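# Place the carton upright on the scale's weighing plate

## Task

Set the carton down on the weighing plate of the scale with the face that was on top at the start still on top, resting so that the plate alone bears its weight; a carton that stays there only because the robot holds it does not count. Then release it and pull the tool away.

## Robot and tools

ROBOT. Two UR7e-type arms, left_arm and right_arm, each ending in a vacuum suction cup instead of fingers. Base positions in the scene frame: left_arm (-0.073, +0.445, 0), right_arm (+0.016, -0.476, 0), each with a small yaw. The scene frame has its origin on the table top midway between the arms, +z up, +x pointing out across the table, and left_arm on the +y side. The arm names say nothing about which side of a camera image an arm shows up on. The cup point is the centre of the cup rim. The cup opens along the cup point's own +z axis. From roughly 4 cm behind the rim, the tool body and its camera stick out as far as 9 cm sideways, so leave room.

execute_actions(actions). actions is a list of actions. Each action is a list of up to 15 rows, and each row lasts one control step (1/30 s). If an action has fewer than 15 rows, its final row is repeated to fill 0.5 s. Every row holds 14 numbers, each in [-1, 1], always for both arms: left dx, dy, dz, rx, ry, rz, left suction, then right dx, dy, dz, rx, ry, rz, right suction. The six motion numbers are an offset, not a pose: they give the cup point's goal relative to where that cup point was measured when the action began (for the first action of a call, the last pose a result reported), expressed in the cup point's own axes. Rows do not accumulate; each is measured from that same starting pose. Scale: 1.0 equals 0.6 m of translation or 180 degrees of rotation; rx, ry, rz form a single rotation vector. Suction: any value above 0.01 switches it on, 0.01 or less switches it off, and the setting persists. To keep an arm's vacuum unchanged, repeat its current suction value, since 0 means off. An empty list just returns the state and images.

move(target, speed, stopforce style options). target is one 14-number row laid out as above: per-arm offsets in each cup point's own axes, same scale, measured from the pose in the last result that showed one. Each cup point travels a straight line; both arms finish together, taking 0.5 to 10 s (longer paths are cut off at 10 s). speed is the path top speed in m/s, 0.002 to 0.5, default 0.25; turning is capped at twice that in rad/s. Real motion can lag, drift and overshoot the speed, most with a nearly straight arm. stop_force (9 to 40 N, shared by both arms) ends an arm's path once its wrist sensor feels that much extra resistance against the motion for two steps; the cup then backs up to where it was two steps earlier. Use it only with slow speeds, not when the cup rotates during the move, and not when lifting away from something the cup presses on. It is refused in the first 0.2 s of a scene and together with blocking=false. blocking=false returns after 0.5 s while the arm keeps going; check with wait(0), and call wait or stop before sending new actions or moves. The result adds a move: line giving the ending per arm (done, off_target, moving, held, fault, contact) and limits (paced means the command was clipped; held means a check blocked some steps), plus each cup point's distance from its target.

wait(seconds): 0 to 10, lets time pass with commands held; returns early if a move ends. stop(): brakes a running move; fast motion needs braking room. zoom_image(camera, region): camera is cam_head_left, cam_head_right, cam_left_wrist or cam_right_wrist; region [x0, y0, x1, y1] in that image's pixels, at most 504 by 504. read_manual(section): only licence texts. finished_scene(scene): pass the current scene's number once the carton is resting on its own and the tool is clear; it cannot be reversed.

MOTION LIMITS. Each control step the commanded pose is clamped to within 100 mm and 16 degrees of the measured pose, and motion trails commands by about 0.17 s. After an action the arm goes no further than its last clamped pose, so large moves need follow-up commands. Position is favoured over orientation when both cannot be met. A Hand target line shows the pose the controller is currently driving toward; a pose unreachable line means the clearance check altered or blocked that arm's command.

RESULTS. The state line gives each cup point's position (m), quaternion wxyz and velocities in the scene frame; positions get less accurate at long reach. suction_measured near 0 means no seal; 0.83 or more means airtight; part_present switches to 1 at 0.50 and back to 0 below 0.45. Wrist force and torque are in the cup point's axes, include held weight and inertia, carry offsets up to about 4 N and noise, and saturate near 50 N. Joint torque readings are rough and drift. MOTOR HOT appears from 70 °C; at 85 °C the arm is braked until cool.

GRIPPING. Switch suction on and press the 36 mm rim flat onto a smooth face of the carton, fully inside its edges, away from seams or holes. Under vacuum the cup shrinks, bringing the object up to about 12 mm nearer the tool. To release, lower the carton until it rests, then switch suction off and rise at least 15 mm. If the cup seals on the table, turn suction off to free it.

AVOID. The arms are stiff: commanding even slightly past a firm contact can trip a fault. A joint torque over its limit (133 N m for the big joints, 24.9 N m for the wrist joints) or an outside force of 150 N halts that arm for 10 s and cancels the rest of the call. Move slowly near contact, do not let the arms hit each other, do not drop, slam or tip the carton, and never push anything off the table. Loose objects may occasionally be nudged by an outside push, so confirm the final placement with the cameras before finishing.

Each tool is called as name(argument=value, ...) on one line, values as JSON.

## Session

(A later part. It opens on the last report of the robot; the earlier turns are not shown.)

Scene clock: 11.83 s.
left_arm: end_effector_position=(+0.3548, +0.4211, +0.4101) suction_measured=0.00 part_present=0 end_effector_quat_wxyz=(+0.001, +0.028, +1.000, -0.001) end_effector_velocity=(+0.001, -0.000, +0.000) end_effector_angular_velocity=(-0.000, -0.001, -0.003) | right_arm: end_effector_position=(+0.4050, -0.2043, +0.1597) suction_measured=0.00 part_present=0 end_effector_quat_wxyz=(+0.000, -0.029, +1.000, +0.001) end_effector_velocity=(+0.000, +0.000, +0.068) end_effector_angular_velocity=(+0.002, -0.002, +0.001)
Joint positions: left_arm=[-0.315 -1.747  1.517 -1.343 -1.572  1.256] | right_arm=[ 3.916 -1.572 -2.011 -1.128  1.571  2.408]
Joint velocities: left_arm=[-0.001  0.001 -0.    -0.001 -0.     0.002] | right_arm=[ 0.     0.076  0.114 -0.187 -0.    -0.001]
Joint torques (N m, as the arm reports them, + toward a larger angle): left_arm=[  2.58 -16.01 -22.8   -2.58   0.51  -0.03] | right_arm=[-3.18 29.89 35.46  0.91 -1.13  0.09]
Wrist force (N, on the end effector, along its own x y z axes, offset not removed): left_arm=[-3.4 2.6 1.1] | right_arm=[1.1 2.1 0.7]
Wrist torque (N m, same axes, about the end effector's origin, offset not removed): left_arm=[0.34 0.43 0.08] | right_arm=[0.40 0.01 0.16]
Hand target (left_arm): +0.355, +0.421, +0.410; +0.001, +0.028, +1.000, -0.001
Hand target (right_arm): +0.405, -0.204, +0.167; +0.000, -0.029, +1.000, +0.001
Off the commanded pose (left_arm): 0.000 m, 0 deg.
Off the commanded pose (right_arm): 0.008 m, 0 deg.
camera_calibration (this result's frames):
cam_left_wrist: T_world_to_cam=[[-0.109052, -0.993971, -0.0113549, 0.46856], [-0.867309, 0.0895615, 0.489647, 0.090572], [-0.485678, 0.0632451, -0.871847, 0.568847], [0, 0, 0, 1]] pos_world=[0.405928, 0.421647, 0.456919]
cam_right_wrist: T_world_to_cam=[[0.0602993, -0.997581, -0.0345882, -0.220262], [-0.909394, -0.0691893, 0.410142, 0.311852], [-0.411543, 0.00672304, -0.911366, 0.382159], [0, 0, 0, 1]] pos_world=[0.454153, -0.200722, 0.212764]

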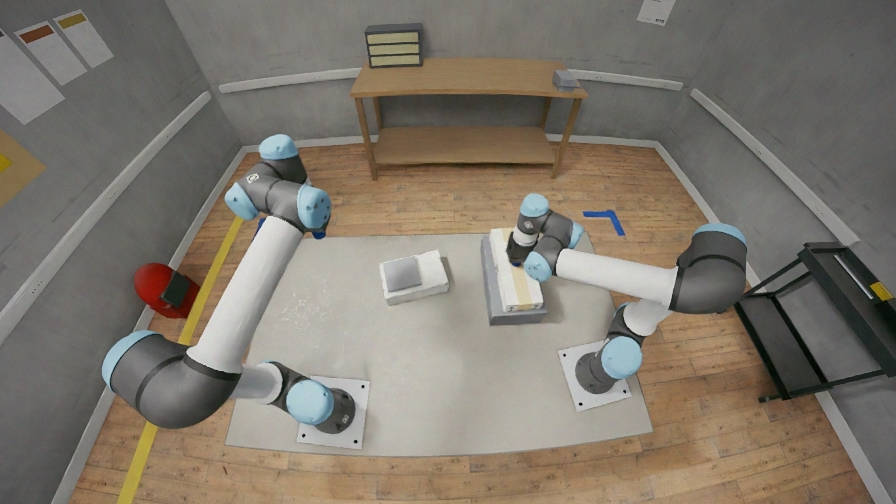

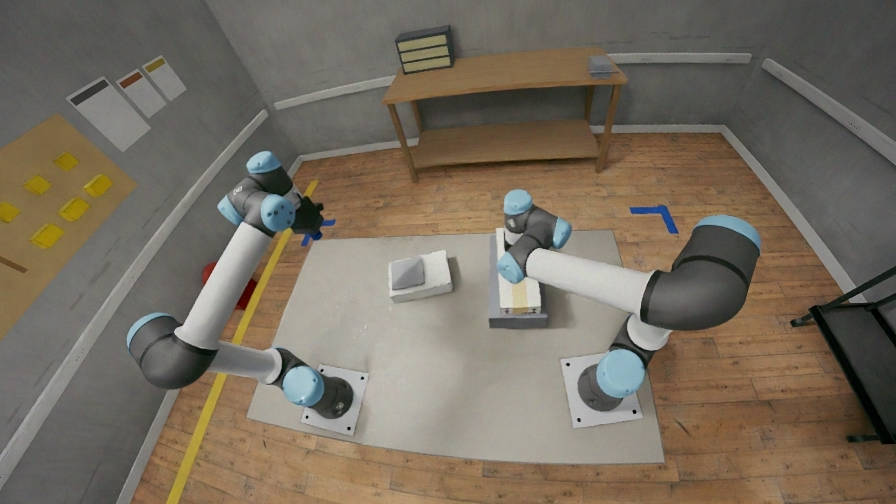

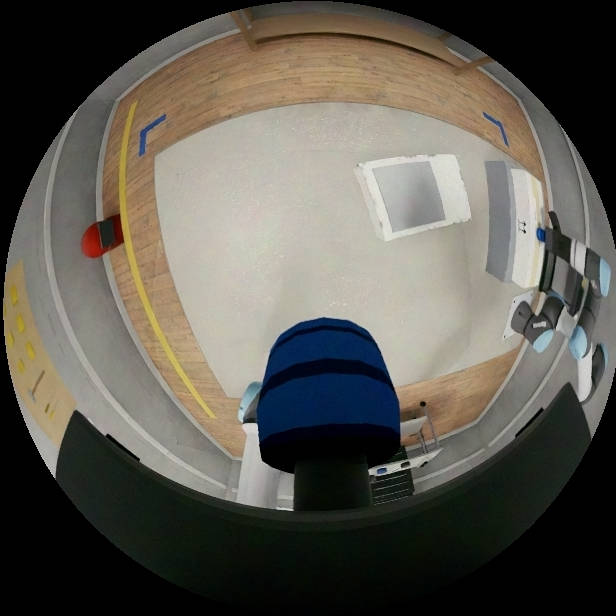

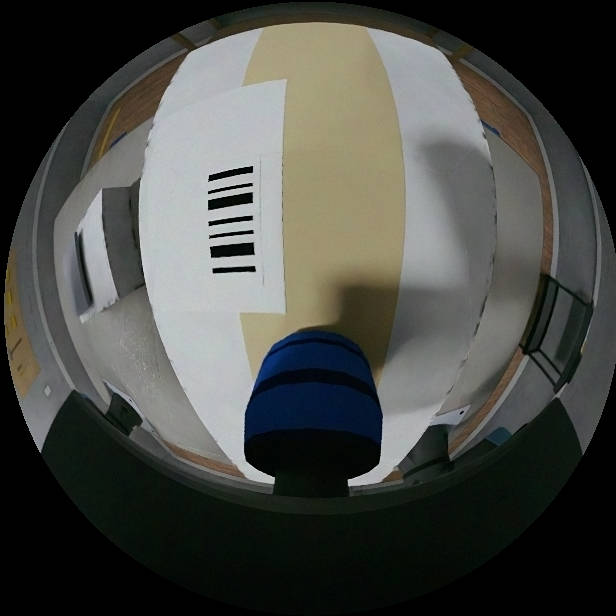

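move(target=[0,0,0,0,0,0,0, 0.1167,0,-0.0055,0,0,0,0], speed=0.2)

move(target=[0,0,0,0,0,0,0, 0,0,0.022,0,0,0,1], speed=0.03)

Scene clock: 13.03 s.
left_arm: end_effector_position=(+0.3548, +0.4211, +0.4101) suction_measured=0.00 part_present=0 end_effector_quat_wxyz=(+0.001, +0.028, +1.000, -0.001) end_effector_velocity=(+0.000, -0.000, -0.000) end_effector_angular_velocity=(-0.002, +0.001, -0.001) | right_arm: end_effector_position=(+0.3351, -0.2083, +0.1630) suction_measured=0.00 part_present=0 end_effector_quat_wxyz=(+0.000, -0.029, +1.000, +0.001) end_effector_velocity=(-0.002, +0.000, +0.000) end_effector_angular_velocity=(+0.000, -0.000, -0.000)
Joint positions: left_arm=[-0.315 -1.747  1.517 -1.343 -1.572  1.256] | right_arm=[ 4.046 -1.42  -2.14  -1.151  1.571  2.537]
Joint velocities: left_arm=[ 0.     0.     0.001 -0.001 -0.002  0.001] | right_arm=[ 0.005  0.004 -0.003 -0.001 -0.     0.005]
Joint torques (N m, as the arm reports them, + toward a larger angle): left_arm=[  1.39 -15.51 -22.82  -2.44   0.44   0.21] | right_arm=[ 9.8  23.85  8.11  1.11 -2.64  1.39]
Wrist force (N, on the end effector, along its own x y z axes, offset not removed): left_arm=[0.3 2.7 -4.9] | right_arm=[1.0 0.3 0.3]
Wrist torque (N m, same axes, about the end effector's origin, offset not removed): left_arm=[0.32 -0.13 0.08] | right_arm=[0.14 -0.08 0.11]
Hand target (left_arm): +0.355, +0.421, +0.410; +0.001, +0.028, +1.000, -0.001
Hand target (right_arm): +0.335, -0.208, +0.163; +0.000, -0.029, +1.000, +0.001
Off the commanded pose (left_arm): 0.000 m, 0 deg.
Off the commanded pose (right_arm): 0.000 m, 0 deg.
move: done
camera_calibration (this result's frames):
cam_left_wrist: T_world_to_cam=[[-0.109052, -0.993971, -0.0113549, 0.46856], [-0.867309, 0.0895613, 0.489648, 0.090572], [-0.485679, 0.0632451, -0.871847, 0.568847], [0, 0, 0, 1]] pos_world=[0.405928, 0.421647, 0.456919]
cam_right_wrist: T_world_to_cam=[[0.060312, -0.997577, -0.0346736, -0.219925], [-0.909268, -0.069238, 0.410412, 0.246611], [-0.411818, 0.00677487, -0.911241, 0.356533], [0, 0, 0, 1]] pos_world=[0.384326, -0.204733, 0.21605]

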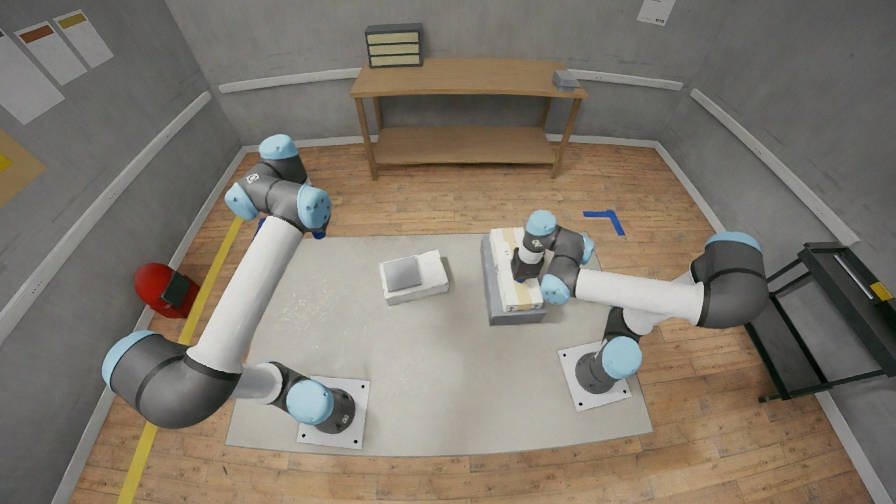

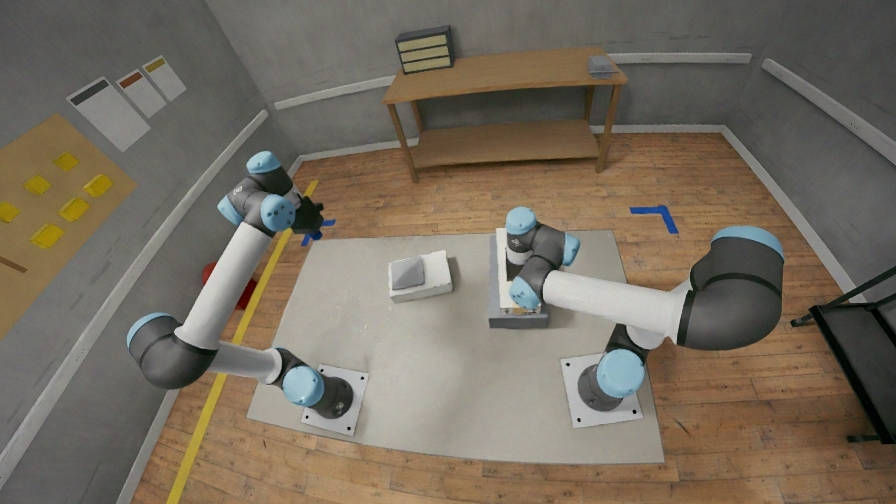

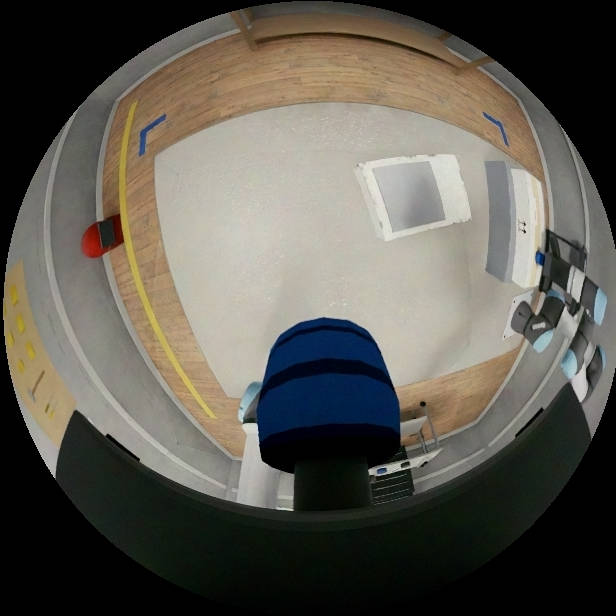

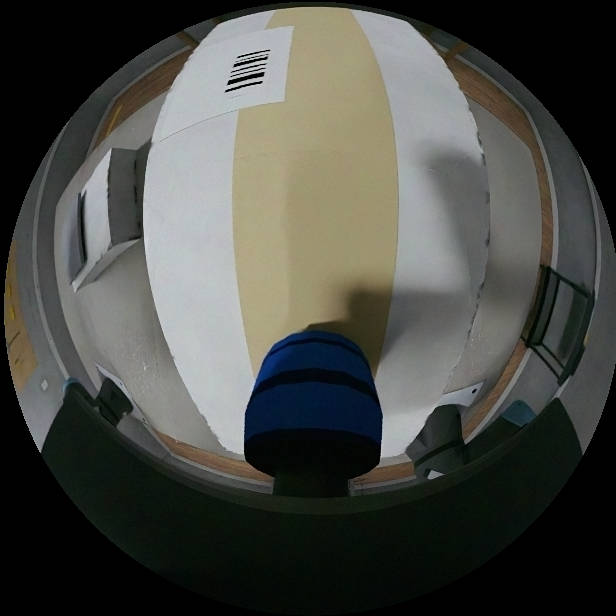

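Scene clock: 13.80 s.
left_arm: end_effector_position=(+0.3548, +0.4211, +0.4101) suction_measured=0.00 part_present=0 end_effector_quat_wxyz=(+0.001, +0.028, +1.000, -0.001) end_effector_velocity=(+0.000, +0.000, +0.000) end_effector_angular_velocity=(+0.000, -0.001, -0.000) | right_arm: end_effector_position=(+0.3351, -0.2083, +0.1500) suction_measured=0.90 part_present=1 end_effector_quat_wxyz=(+0.000, -0.029, +1.000, +0.001) end_effector_velocity=(+0.001, -0.000, -0.002) end_effector_angular_velocity=(+0.000, -0.001, -0.002)
Joint positions: left_arm=[-0.315 -1.747  1.517 -1.343 -1.572  1.256] | right_arm=[ 4.046 -1.435 -2.164 -1.111  1.571  2.537]
Joint velocities: left_arm=[ 0.     0.    -0.001 -0.     0.     0.   ] | right_arm=[-0.001 -0.003 -0.003  0.007 -0.     0.001]
Joint torques (N m, as the arm reports them, + toward a larger angle): left_arm=[  1.89 -16.79 -23.23  -2.43   0.54   0.04] | right_arm=[-10.68  17.9   17.54   5.07  -1.68  -1.59]
Wrist force (N, on the end effector, along its own x y z axes, offset not removed): left_arm=[-1.4 2.8 0.3] | right_arm=[1.0 -0.5 16.4]
Wrist torque (N m, same axes, about the end effector's origin, offset not removed): left_arm=[0.31 0.29 0.24] | right_arm=[0.16 -0.26 0.08]
Hand target (left_arm): +0.355, +0.421, +0.410; +0.001, +0.028, +1.000, -0.001
Hand target (right_arm): +0.335, -0.208, +0.150; +0.000, -0.029, +1.000, +0.001
Off the commanded pose (left_arm): 0.000 m, 0 deg.
Off the commanded pose (right_arm): 0.000 m, 0 deg.
move: done
camera_calibration (this result's frames):
cam_left_wrist: T_world_to_cam=[[-0.109052, -0.993971, -0.0113549, 0.46856], [-0.867309, 0.0895615, 0.489647, 0.090572], [-0.485679, 0.0632451, -0.871847, 0.568847], [0, 0, 0, 1]] pos_world=[0.405928, 0.421647, 0.456919]
cam_right_wrist: T_world_to_cam=[[0.0603558, -0.997577, -0.0346059, -0.220398], [-0.909259, -0.0692502, 0.41043, 0.251944], [-0.411832, 0.00669391, -0.911235, 0.344627], [0, 0, 0, 1]] pos_world=[0.384313, -0.204724, 0.203004]

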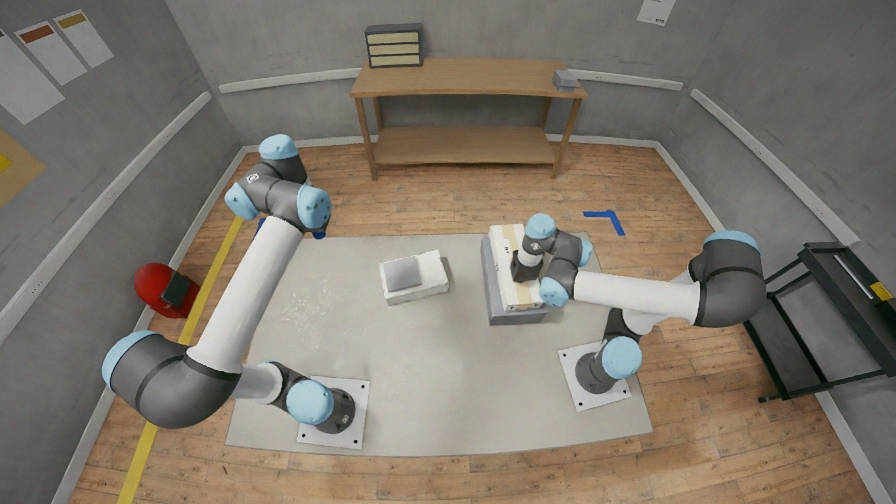

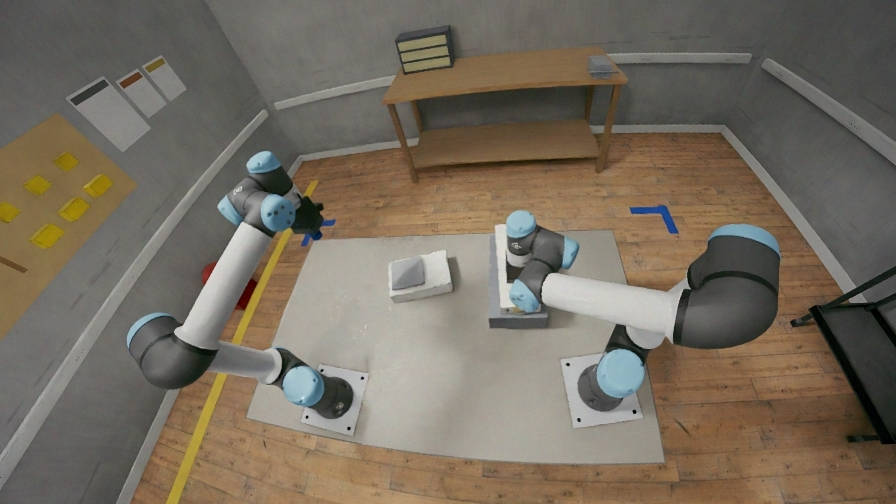

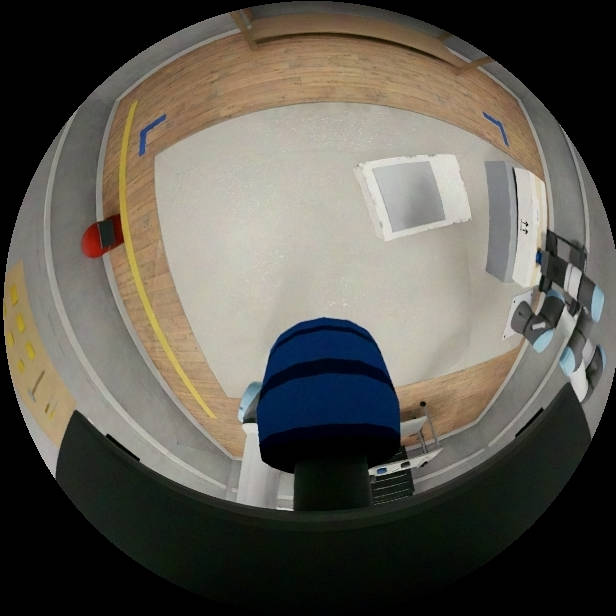

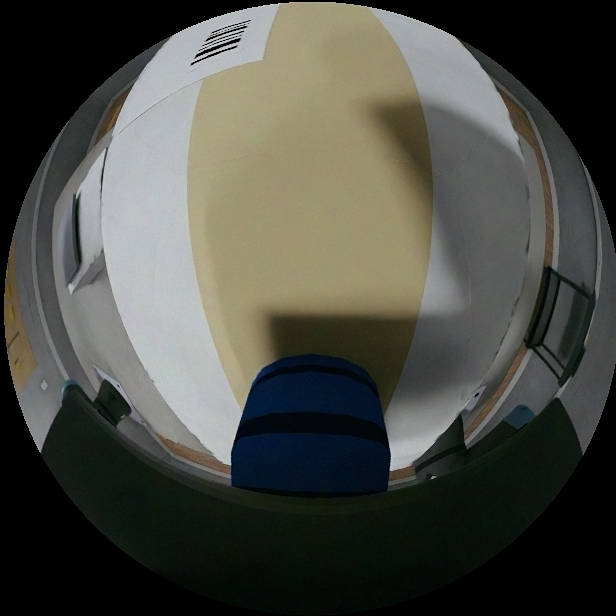

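wait(seconds=0)

wait(seconds=0.1)

zoom_image(camera="cam_left_wrist", region=[460, 140, 610, 310])

Scene clock: 13.90 s.
left_arm: end_effector_position=(+0.3548, +0.4211, +0.4101) suction_measured=0.00 part_present=0 end_effector_quat_wxyz=(+0.001, +0.028, +1.000, -0.001) end_effector_velocity=(+0.000, -0.000, +0.000) end_effector_angular_velocity=(+0.000, -0.000, -0.001) | right_arm: end_effector_position=(+0.3351, -0.2083, +0.1499) suction_measured=0.94 part_present=1 end_effector_quat_wxyz=(+0.000, -0.029, +1.000, +0.001) end_effector_velocity=(+0.000, +0.000, -0.001) end_effector_angular_velocity=(-0.000, -0.000, +0.001)
Joint positions: left_arm=[-0.315 -1.747  1.517 -1.343 -1.572  1.256] | right_arm=[ 4.046 -1.435 -2.164 -1.111  1.571  2.537]
Joint velocities: left_arm=[-0.001  0.    -0.001  0.     0.     0.   ] | right_arm=[ 0.    -0.001 -0.001  0.002 -0.    -0.   ]
Joint torques (N m, as the arm reports them, + toward a larger angle): left_arm=[  1.19 -16.52 -23.07  -2.3    0.66   0.07] | right_arm=[-10.64  16.24  16.59   4.95  -1.53  -1.53]
Wrist force (N, on the end effector, along its own x y z axes, offset not removed): left_arm=[1.6 1.7 0.7] | right_arm=[0.5 -0.1 20.1]
Wrist torque (N m, same axes, about the end effector's origin, offset not removed): left_arm=[0.06 -0.33 0.18] | right_arm=[0.21 -0.21 0.19]
Hand target (left_arm): +0.355, +0.421, +0.410; +0.001, +0.028, +1.000, -0.001
Hand target (right_arm): +0.335, -0.208, +0.150; +0.000, -0.029, +1.000, +0.001
Off the commanded pose (left_arm): 0.000 m, 0 deg.
Off the commanded pose (right_arm): 0.000 m, 0 deg.
camera_calibration (this result's frames):
cam_left_wrist: T_world_to_cam=[[-0.109052, -0.993971, -0.0113551, 0.468561], [-0.867309, 0.0895614, 0.489647, 0.090572], [-0.485679, 0.0632453, -0.871847, 0.568847], [0, 0, 0, 1]] pos_world=[0.405928, 0.421647, 0.456919]
cam_right_wrist: T_world_to_cam=[[0.0603299, -0.997577, -0.0346528, -0.220384], [-0.909273, -0.0692456, 0.4104, 0.252012], [-0.411805, 0.00674946, -0.911247, 0.344543], [0, 0, 0, 1]] pos_world=[0.384328, -0.204724, 0.202901]

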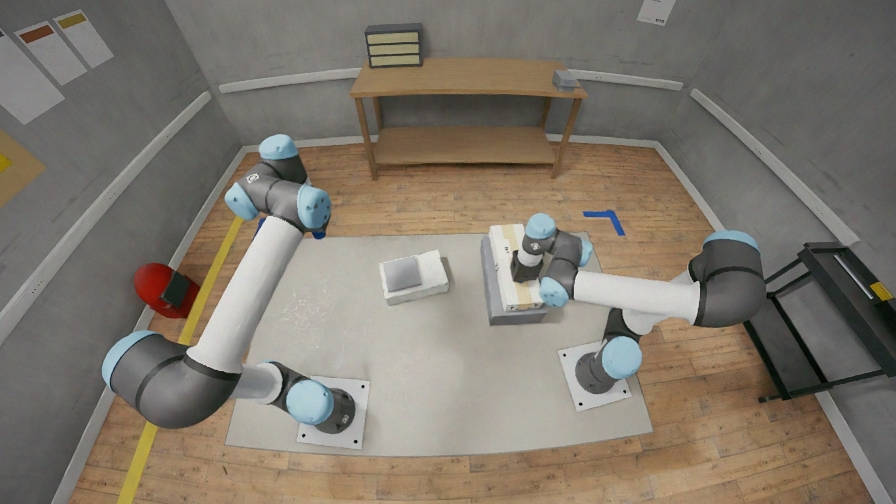

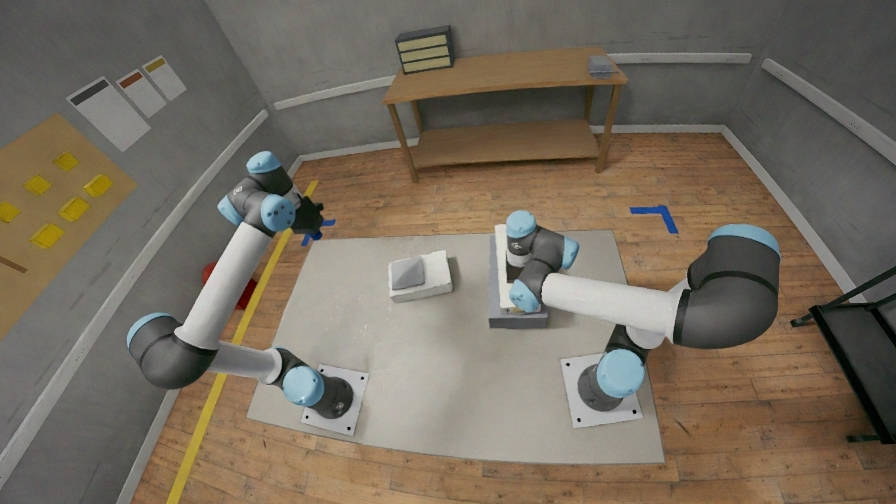

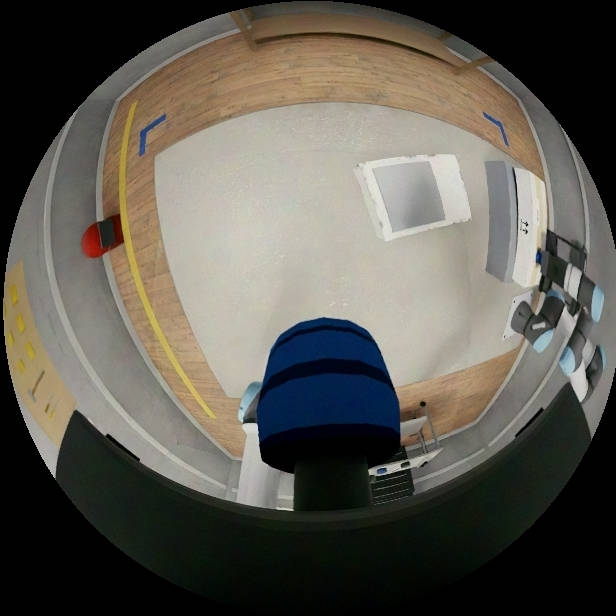

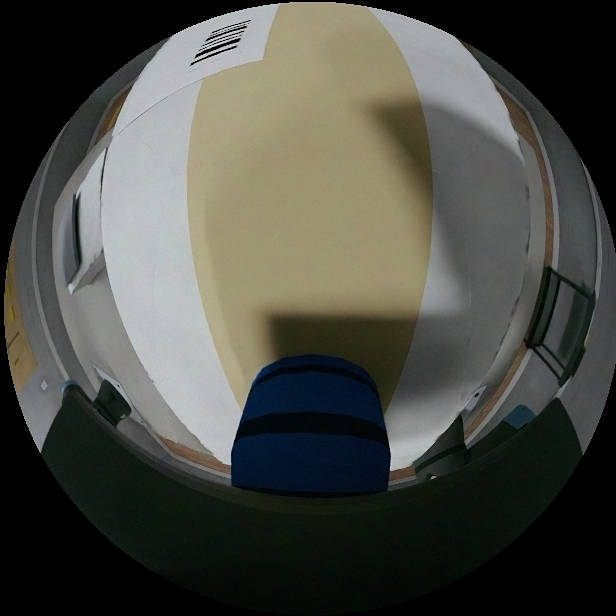

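Scene clock: 14.00 s.
left_arm: end_effector_position=(+0.3548, +0.4211, +0.4101) suction_measured=0.00 part_present=0 end_effector_quat_wxyz=(+0.001, +0.028, +1.000, -0.001) end_effector_velocity=(-0.000, -0.000, +0.001) end_effector_angular_velocity=(-0.001, -0.001, -0.001) | right_arm: end_effector_position=(+0.3351, -0.2083, +0.1498) suction_measured=0.95 part_present=1 end_effector_quat_wxyz=(+0.000, -0.029, +1.000, +0.001) end_effector_velocity=(-0.000, -0.000, -0.000) end_effector_angular_velocity=(-0.000, +0.000, -0.000)
Joint positions: left_arm=[-0.315 -1.747  1.517 -1.343 -1.572  1.256] | right_arm=[ 4.046 -1.435 -2.164 -1.111  1.571  2.537]
Joint velocities: left_arm=[ 0.    -0.    -0.001  0.    -0.001  0.001] | right_arm=[-0.    -0.    -0.001  0.001 -0.    -0.   ]
Joint torques (N m, as the arm reports them, + toward a larger angle): left_arm=[  1.96 -16.19 -22.11  -2.37   0.53  -0.05] | right_arm=[-11.11  16.79  16.61   4.97  -1.27  -1.4 ]
Wrist force (N, on the end effector, along its own x y z axes, offset not removed): left_arm=[-1.7 -1.2 -0.5] | right_arm=[-0.7 -1.0 19.6]
Wrist torque (N m, same axes, about the end effector's origin, offset not removed): left_arm=[-0.32 0.15 0.40] | right_arm=[0.13 0.03 0.12]
Hand target (left_arm): +0.355, +0.421, +0.410; +0.001, +0.028, +1.000, -0.001
Hand target (right_arm): +0.335, -0.208, +0.150; +0.000, -0.029, +1.000, +0.001
Off the commanded pose (left_arm): 0.000 m, 0 deg.
Off the commanded pose (right_arm): 0.000 m, 0 deg.
wait: 0.10 s; no rest
camera_calibration (this result's frames):
cam_left_wrist: T_world_to_cam=[[-0.109052, -0.993971, -0.011355, 0.46856], [-0.867309, 0.0895614, 0.489648, 0.090572], [-0.485679, 0.0632451, -0.871847, 0.568847], [0, 0, 0, 1]] pos_world=[0.405928, 0.421647, 0.456919]
cam_right_wrist: T_world_to_cam=[[0.0603214, -0.997578, -0.034647, -0.220389], [-0.909272, -0.0692355, 0.410404, 0.25203], [-0.411808, 0.00674738, -0.911246, 0.344508], [0, 0, 0, 1]] pos_world=[0.384329, -0.20473, 0.202861]

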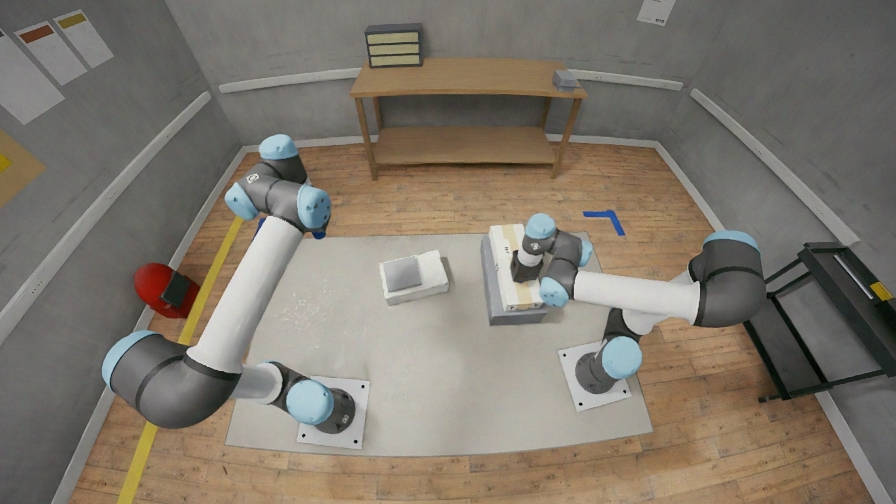

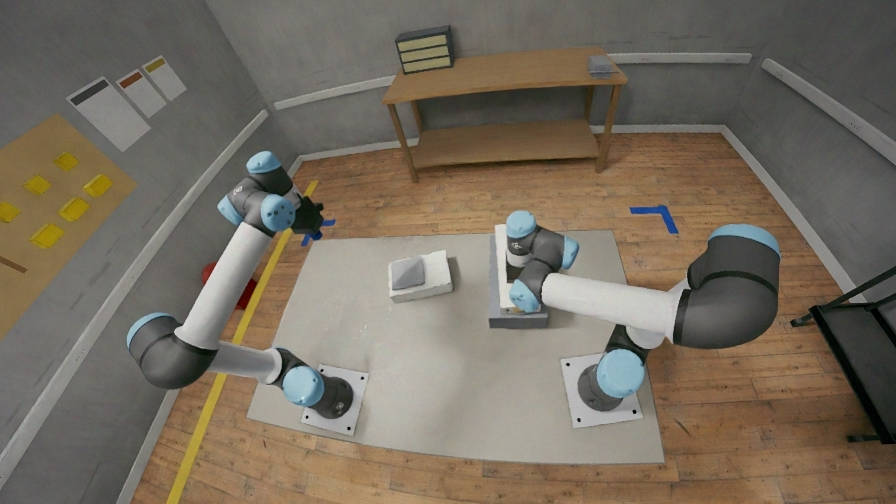

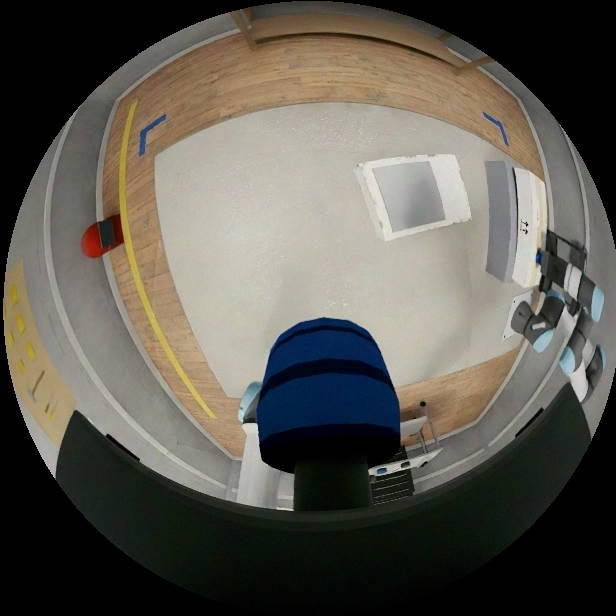

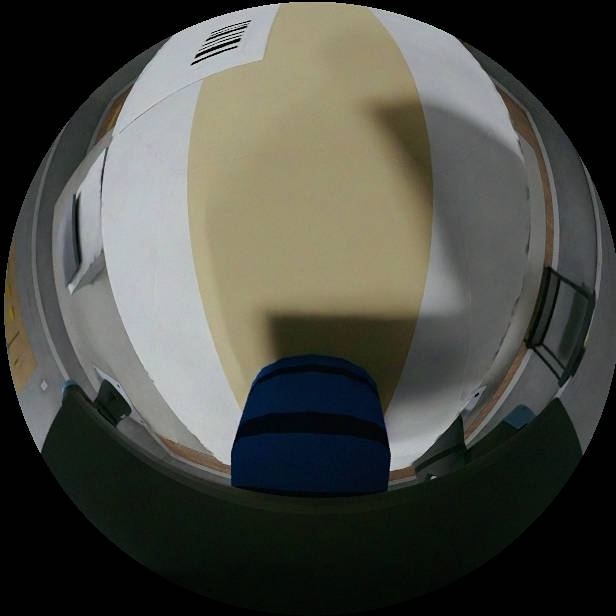

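Region (460, 140, 610, 310) of cam_left_wrist's 616x616 image, scaled by 2.965, with more detail than that image has; it fills the left 445 columns of this view, and the rest is white.

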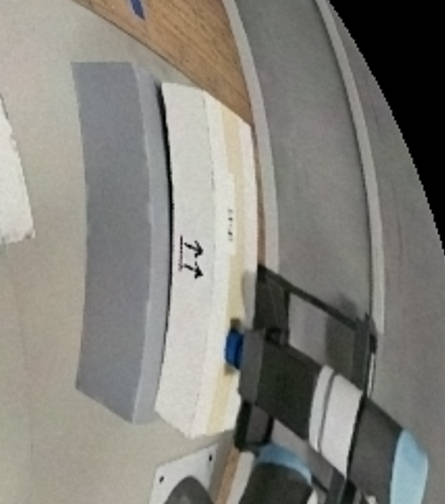

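move(target=[0,0,0,0,0,0,0, 0,0,-0.012,0,0,0,1], speed=0.015)

wait(seconds=0.1)

zoom_image(camera="cam_left_wrist", region=[460, 140, 610, 310])

Scene clock: 14.93 s.
left_arm: end_effector_position=(+0.3548, +0.4211, +0.4101) suction_measured=0.00 part_present=0 end_effector_quat_wxyz=(+0.001, +0.028, +1.000, -0.001) end_effector_velocity=(-0.000, +0.000, -0.000) end_effector_angular_velocity=(+0.001, +0.001, +0.001) | right_arm: end_effector_position=(+0.3351, -0.2083, +0.1569) suction_measured=0.96 part_present=1 end_effector_quat_wxyz=(+0.000, -0.029, +1.000, +0.001) end_effector_velocity=(-0.000, +0.000, +0.002) end_effector_angular_velocity=(-0.000, +0.000, -0.000)
Joint positions: left_arm=[-0.315 -1.747  1.517 -1.343 -1.572  1.256] | right_arm=[ 4.046 -1.427 -2.151 -1.132  1.571  2.537]
Joint velocities: left_arm=[ 0.001  0.     0.     0.001 -0.    -0.   ] | right_arm=[ 0.     0.002  0.003 -0.005 -0.     0.   ]
Joint torques (N m, as the arm reports them, + toward a larger angle): left_arm=[  1.59 -16.4  -22.67  -2.41   0.51   0.05] | right_arm=[-9.79 32.72 42.97  2.61 -0.98 -1.58]
Wrist force (N, on the end effector, along its own x y z axes, offset not removed): left_arm=[-2.5 3.8 -4.6] | right_arm=[-0.5 1.3 20.3]
Wrist torque (N m, same axes, about the end effector's origin, offset not removed): left_arm=[0.57 0.46 0.20] | right_arm=[0.36 0.05 0.11]
Hand target (left_arm): +0.355, +0.421, +0.410; +0.001, +0.028, +1.000, -0.001
Hand target (right_arm): +0.335, -0.208, +0.157; +0.000, -0.029, +1.000, +0.001
Off the commanded pose (left_arm): 0.000 m, 0 deg.
Off the commanded pose (right_arm): 0.000 m, 0 deg.
move: done
camera_calibration (this result's frames):
cam_left_wrist: T_world_to_cam=[[-0.109052, -0.993971, -0.0113547, 0.46856], [-0.867309, 0.0895616, 0.489647, 0.0905719], [-0.485679, 0.063245, -0.871847, 0.568847], [0, 0, 0, 1]] pos_world=[0.405928, 0.421647, 0.456919]
cam_right_wrist: T_world_to_cam=[[0.0603176, -0.997578, -0.0346491, -0.220149], [-0.909273, -0.0692329, 0.410402, 0.249133], [-0.411807, 0.00675103, -0.911246, 0.350943], [0, 0, 0, 1]] pos_world=[0.384329, -0.204737, 0.209922]

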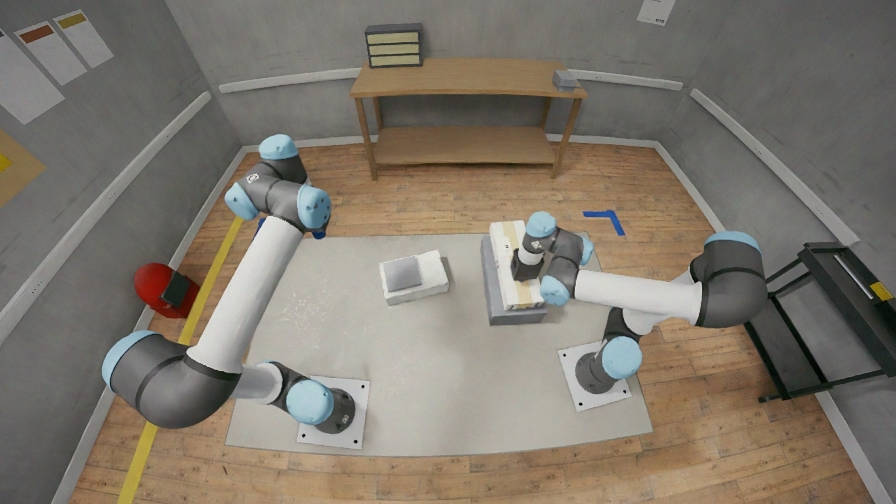

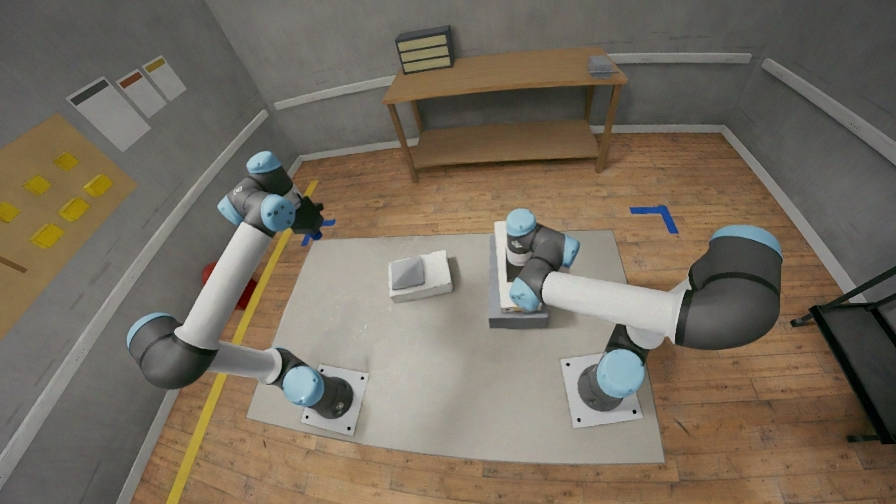

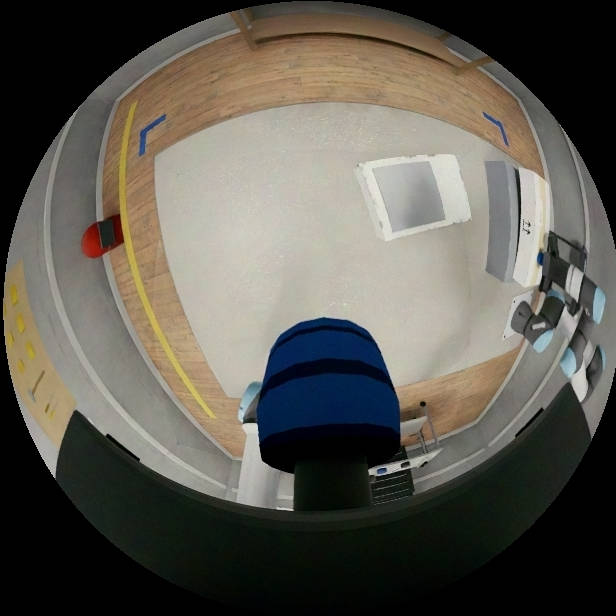

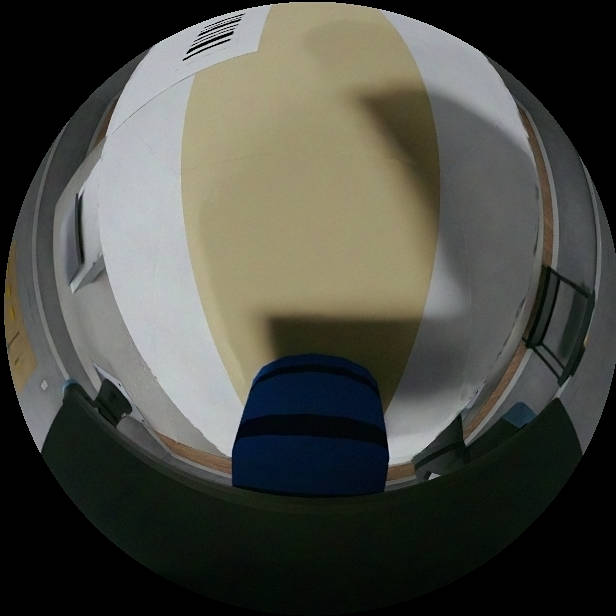

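Scene clock: 15.03 s.
left_arm: end_effector_position=(+0.3548, +0.4211, +0.4101) suction_measured=0.00 part_present=0 end_effector_quat_wxyz=(+0.001, +0.028, +1.000, -0.001) end_effector_velocity=(+0.000, +0.001, +0.000) end_effector_angular_velocity=(+0.001, -0.002, +0.000) | right_arm: end_effector_position=(+0.3351, -0.2083, +0.1570) suction_measured=0.96 part_present=1 end_effector_quat_wxyz=(+0.000, -0.029, +1.000, +0.001) end_effector_velocity=(-0.000, -0.000, +0.001) end_effector_angular_velocity=(+0.000, +0.001, +0.001)
Joint positions: left_arm=[-0.315 -1.747  1.517 -1.343 -1.572  1.256] | right_arm=[ 4.046 -1.427 -2.151 -1.133  1.571  2.537]
Joint velocities: left_arm=[ 0.001 -0.    -0.001 -0.001  0.002  0.001] | right_arm=[-0.     0.001  0.001 -0.002  0.001 -0.001]
Joint torques (N m, as the arm reports them, + toward a larger angle): left_arm=[  2.66 -15.78 -22.69  -2.45   0.6    0.03] | right_arm=[-9.6  32.51 44.36  2.84 -1.03 -1.34]
Wrist force (N, on the end effector, along its own x y z axes, offset not removed): left_arm=[-4.3 1.7 -1.7] | right_arm=[1.6 2.6 22.0]
Wrist torque (N m, same axes, about the end effector's origin, offset not removed): left_arm=[0.47 0.77 0.02] | right_arm=[0.50 -0.20 0.01]
Hand target (left_arm): +0.355, +0.421, +0.410; +0.001, +0.028, +1.000, -0.001
Hand target (right_arm): +0.335, -0.208, +0.157; +0.000, -0.029, +1.000, +0.001
Off the commanded pose (left_arm): 0.000 m, 0 deg.
Off the commanded pose (right_arm): 0.000 m, 0 deg.
wait: 0.10 s; no rest
camera_calibration (this result's frames):
cam_left_wrist: T_world_to_cam=[[-0.109052, -0.993971, -0.0113549, 0.46856], [-0.867309, 0.0895614, 0.489648, 0.090572], [-0.485679, 0.063245, -0.871847, 0.568847], [0, 0, 0, 1]] pos_world=[0.405928, 0.421647, 0.456919]
cam_right_wrist: T_world_to_cam=[[0.0603173, -0.997578, -0.0346442, -0.220146], [-0.909271, -0.0692307, 0.410405, 0.249094], [-0.41181, 0.0067464, -0.911245, 0.351027], [0, 0, 0, 1]] pos_world=[0.384329, -0.204736, 0.210016]

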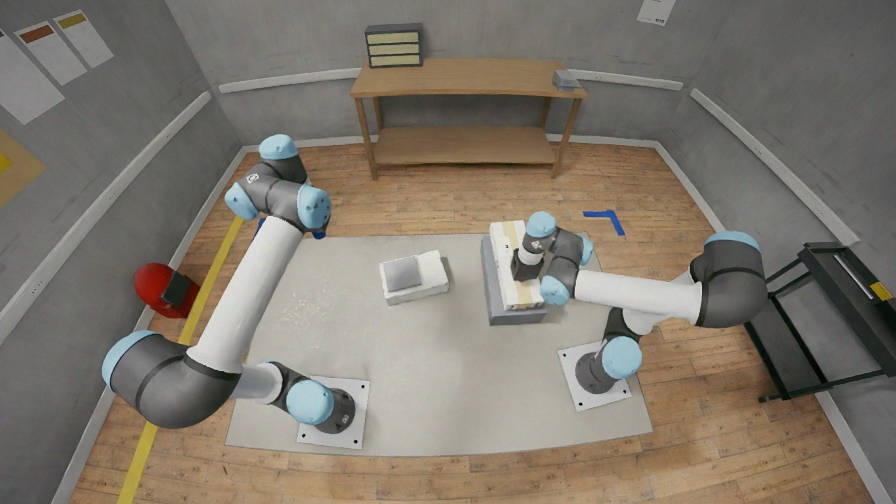

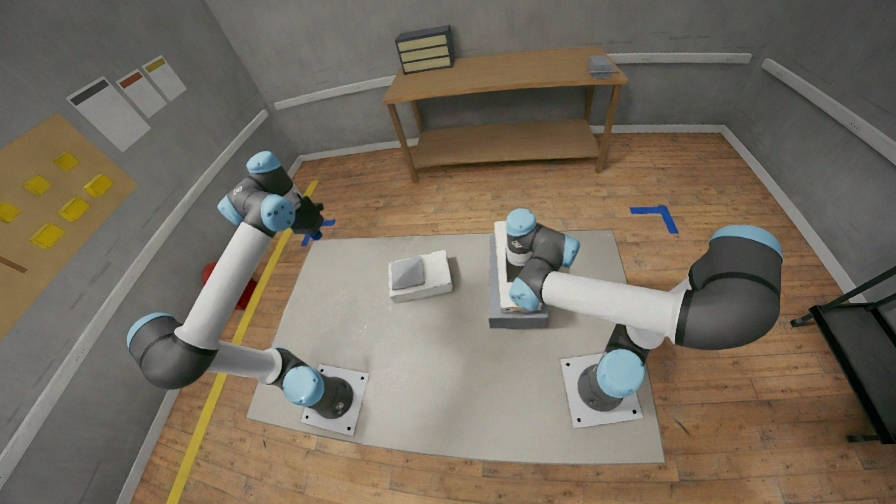

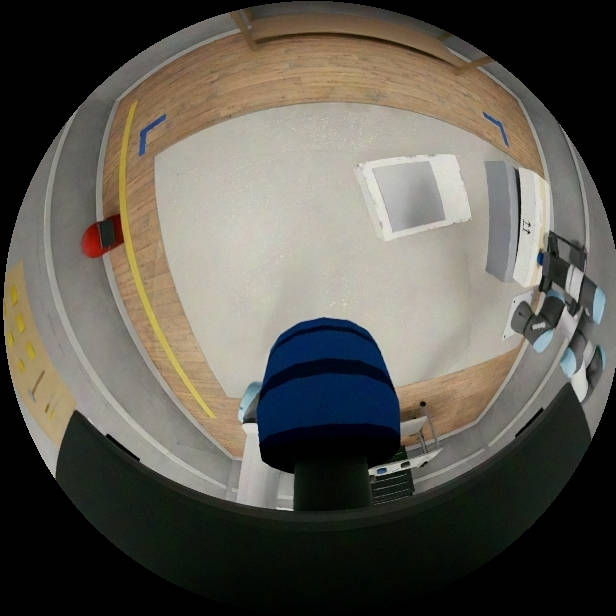

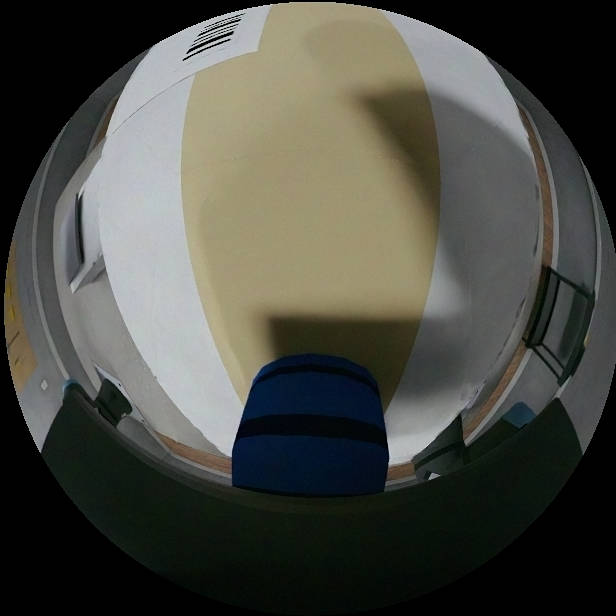

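Region (460, 140, 610, 310) of cam_left_wrist's 616x616 image, scaled by 2.965, with more detail than that image has; it fills the left 445 columns of this view, and the rest is white.

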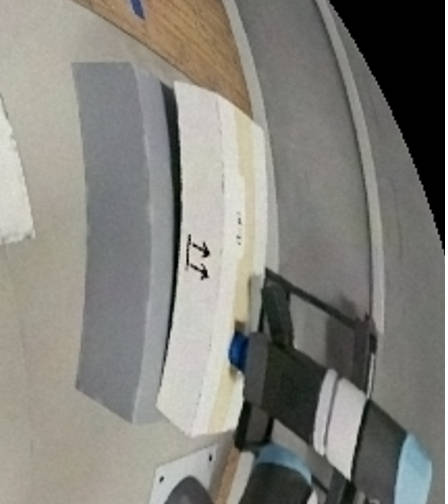

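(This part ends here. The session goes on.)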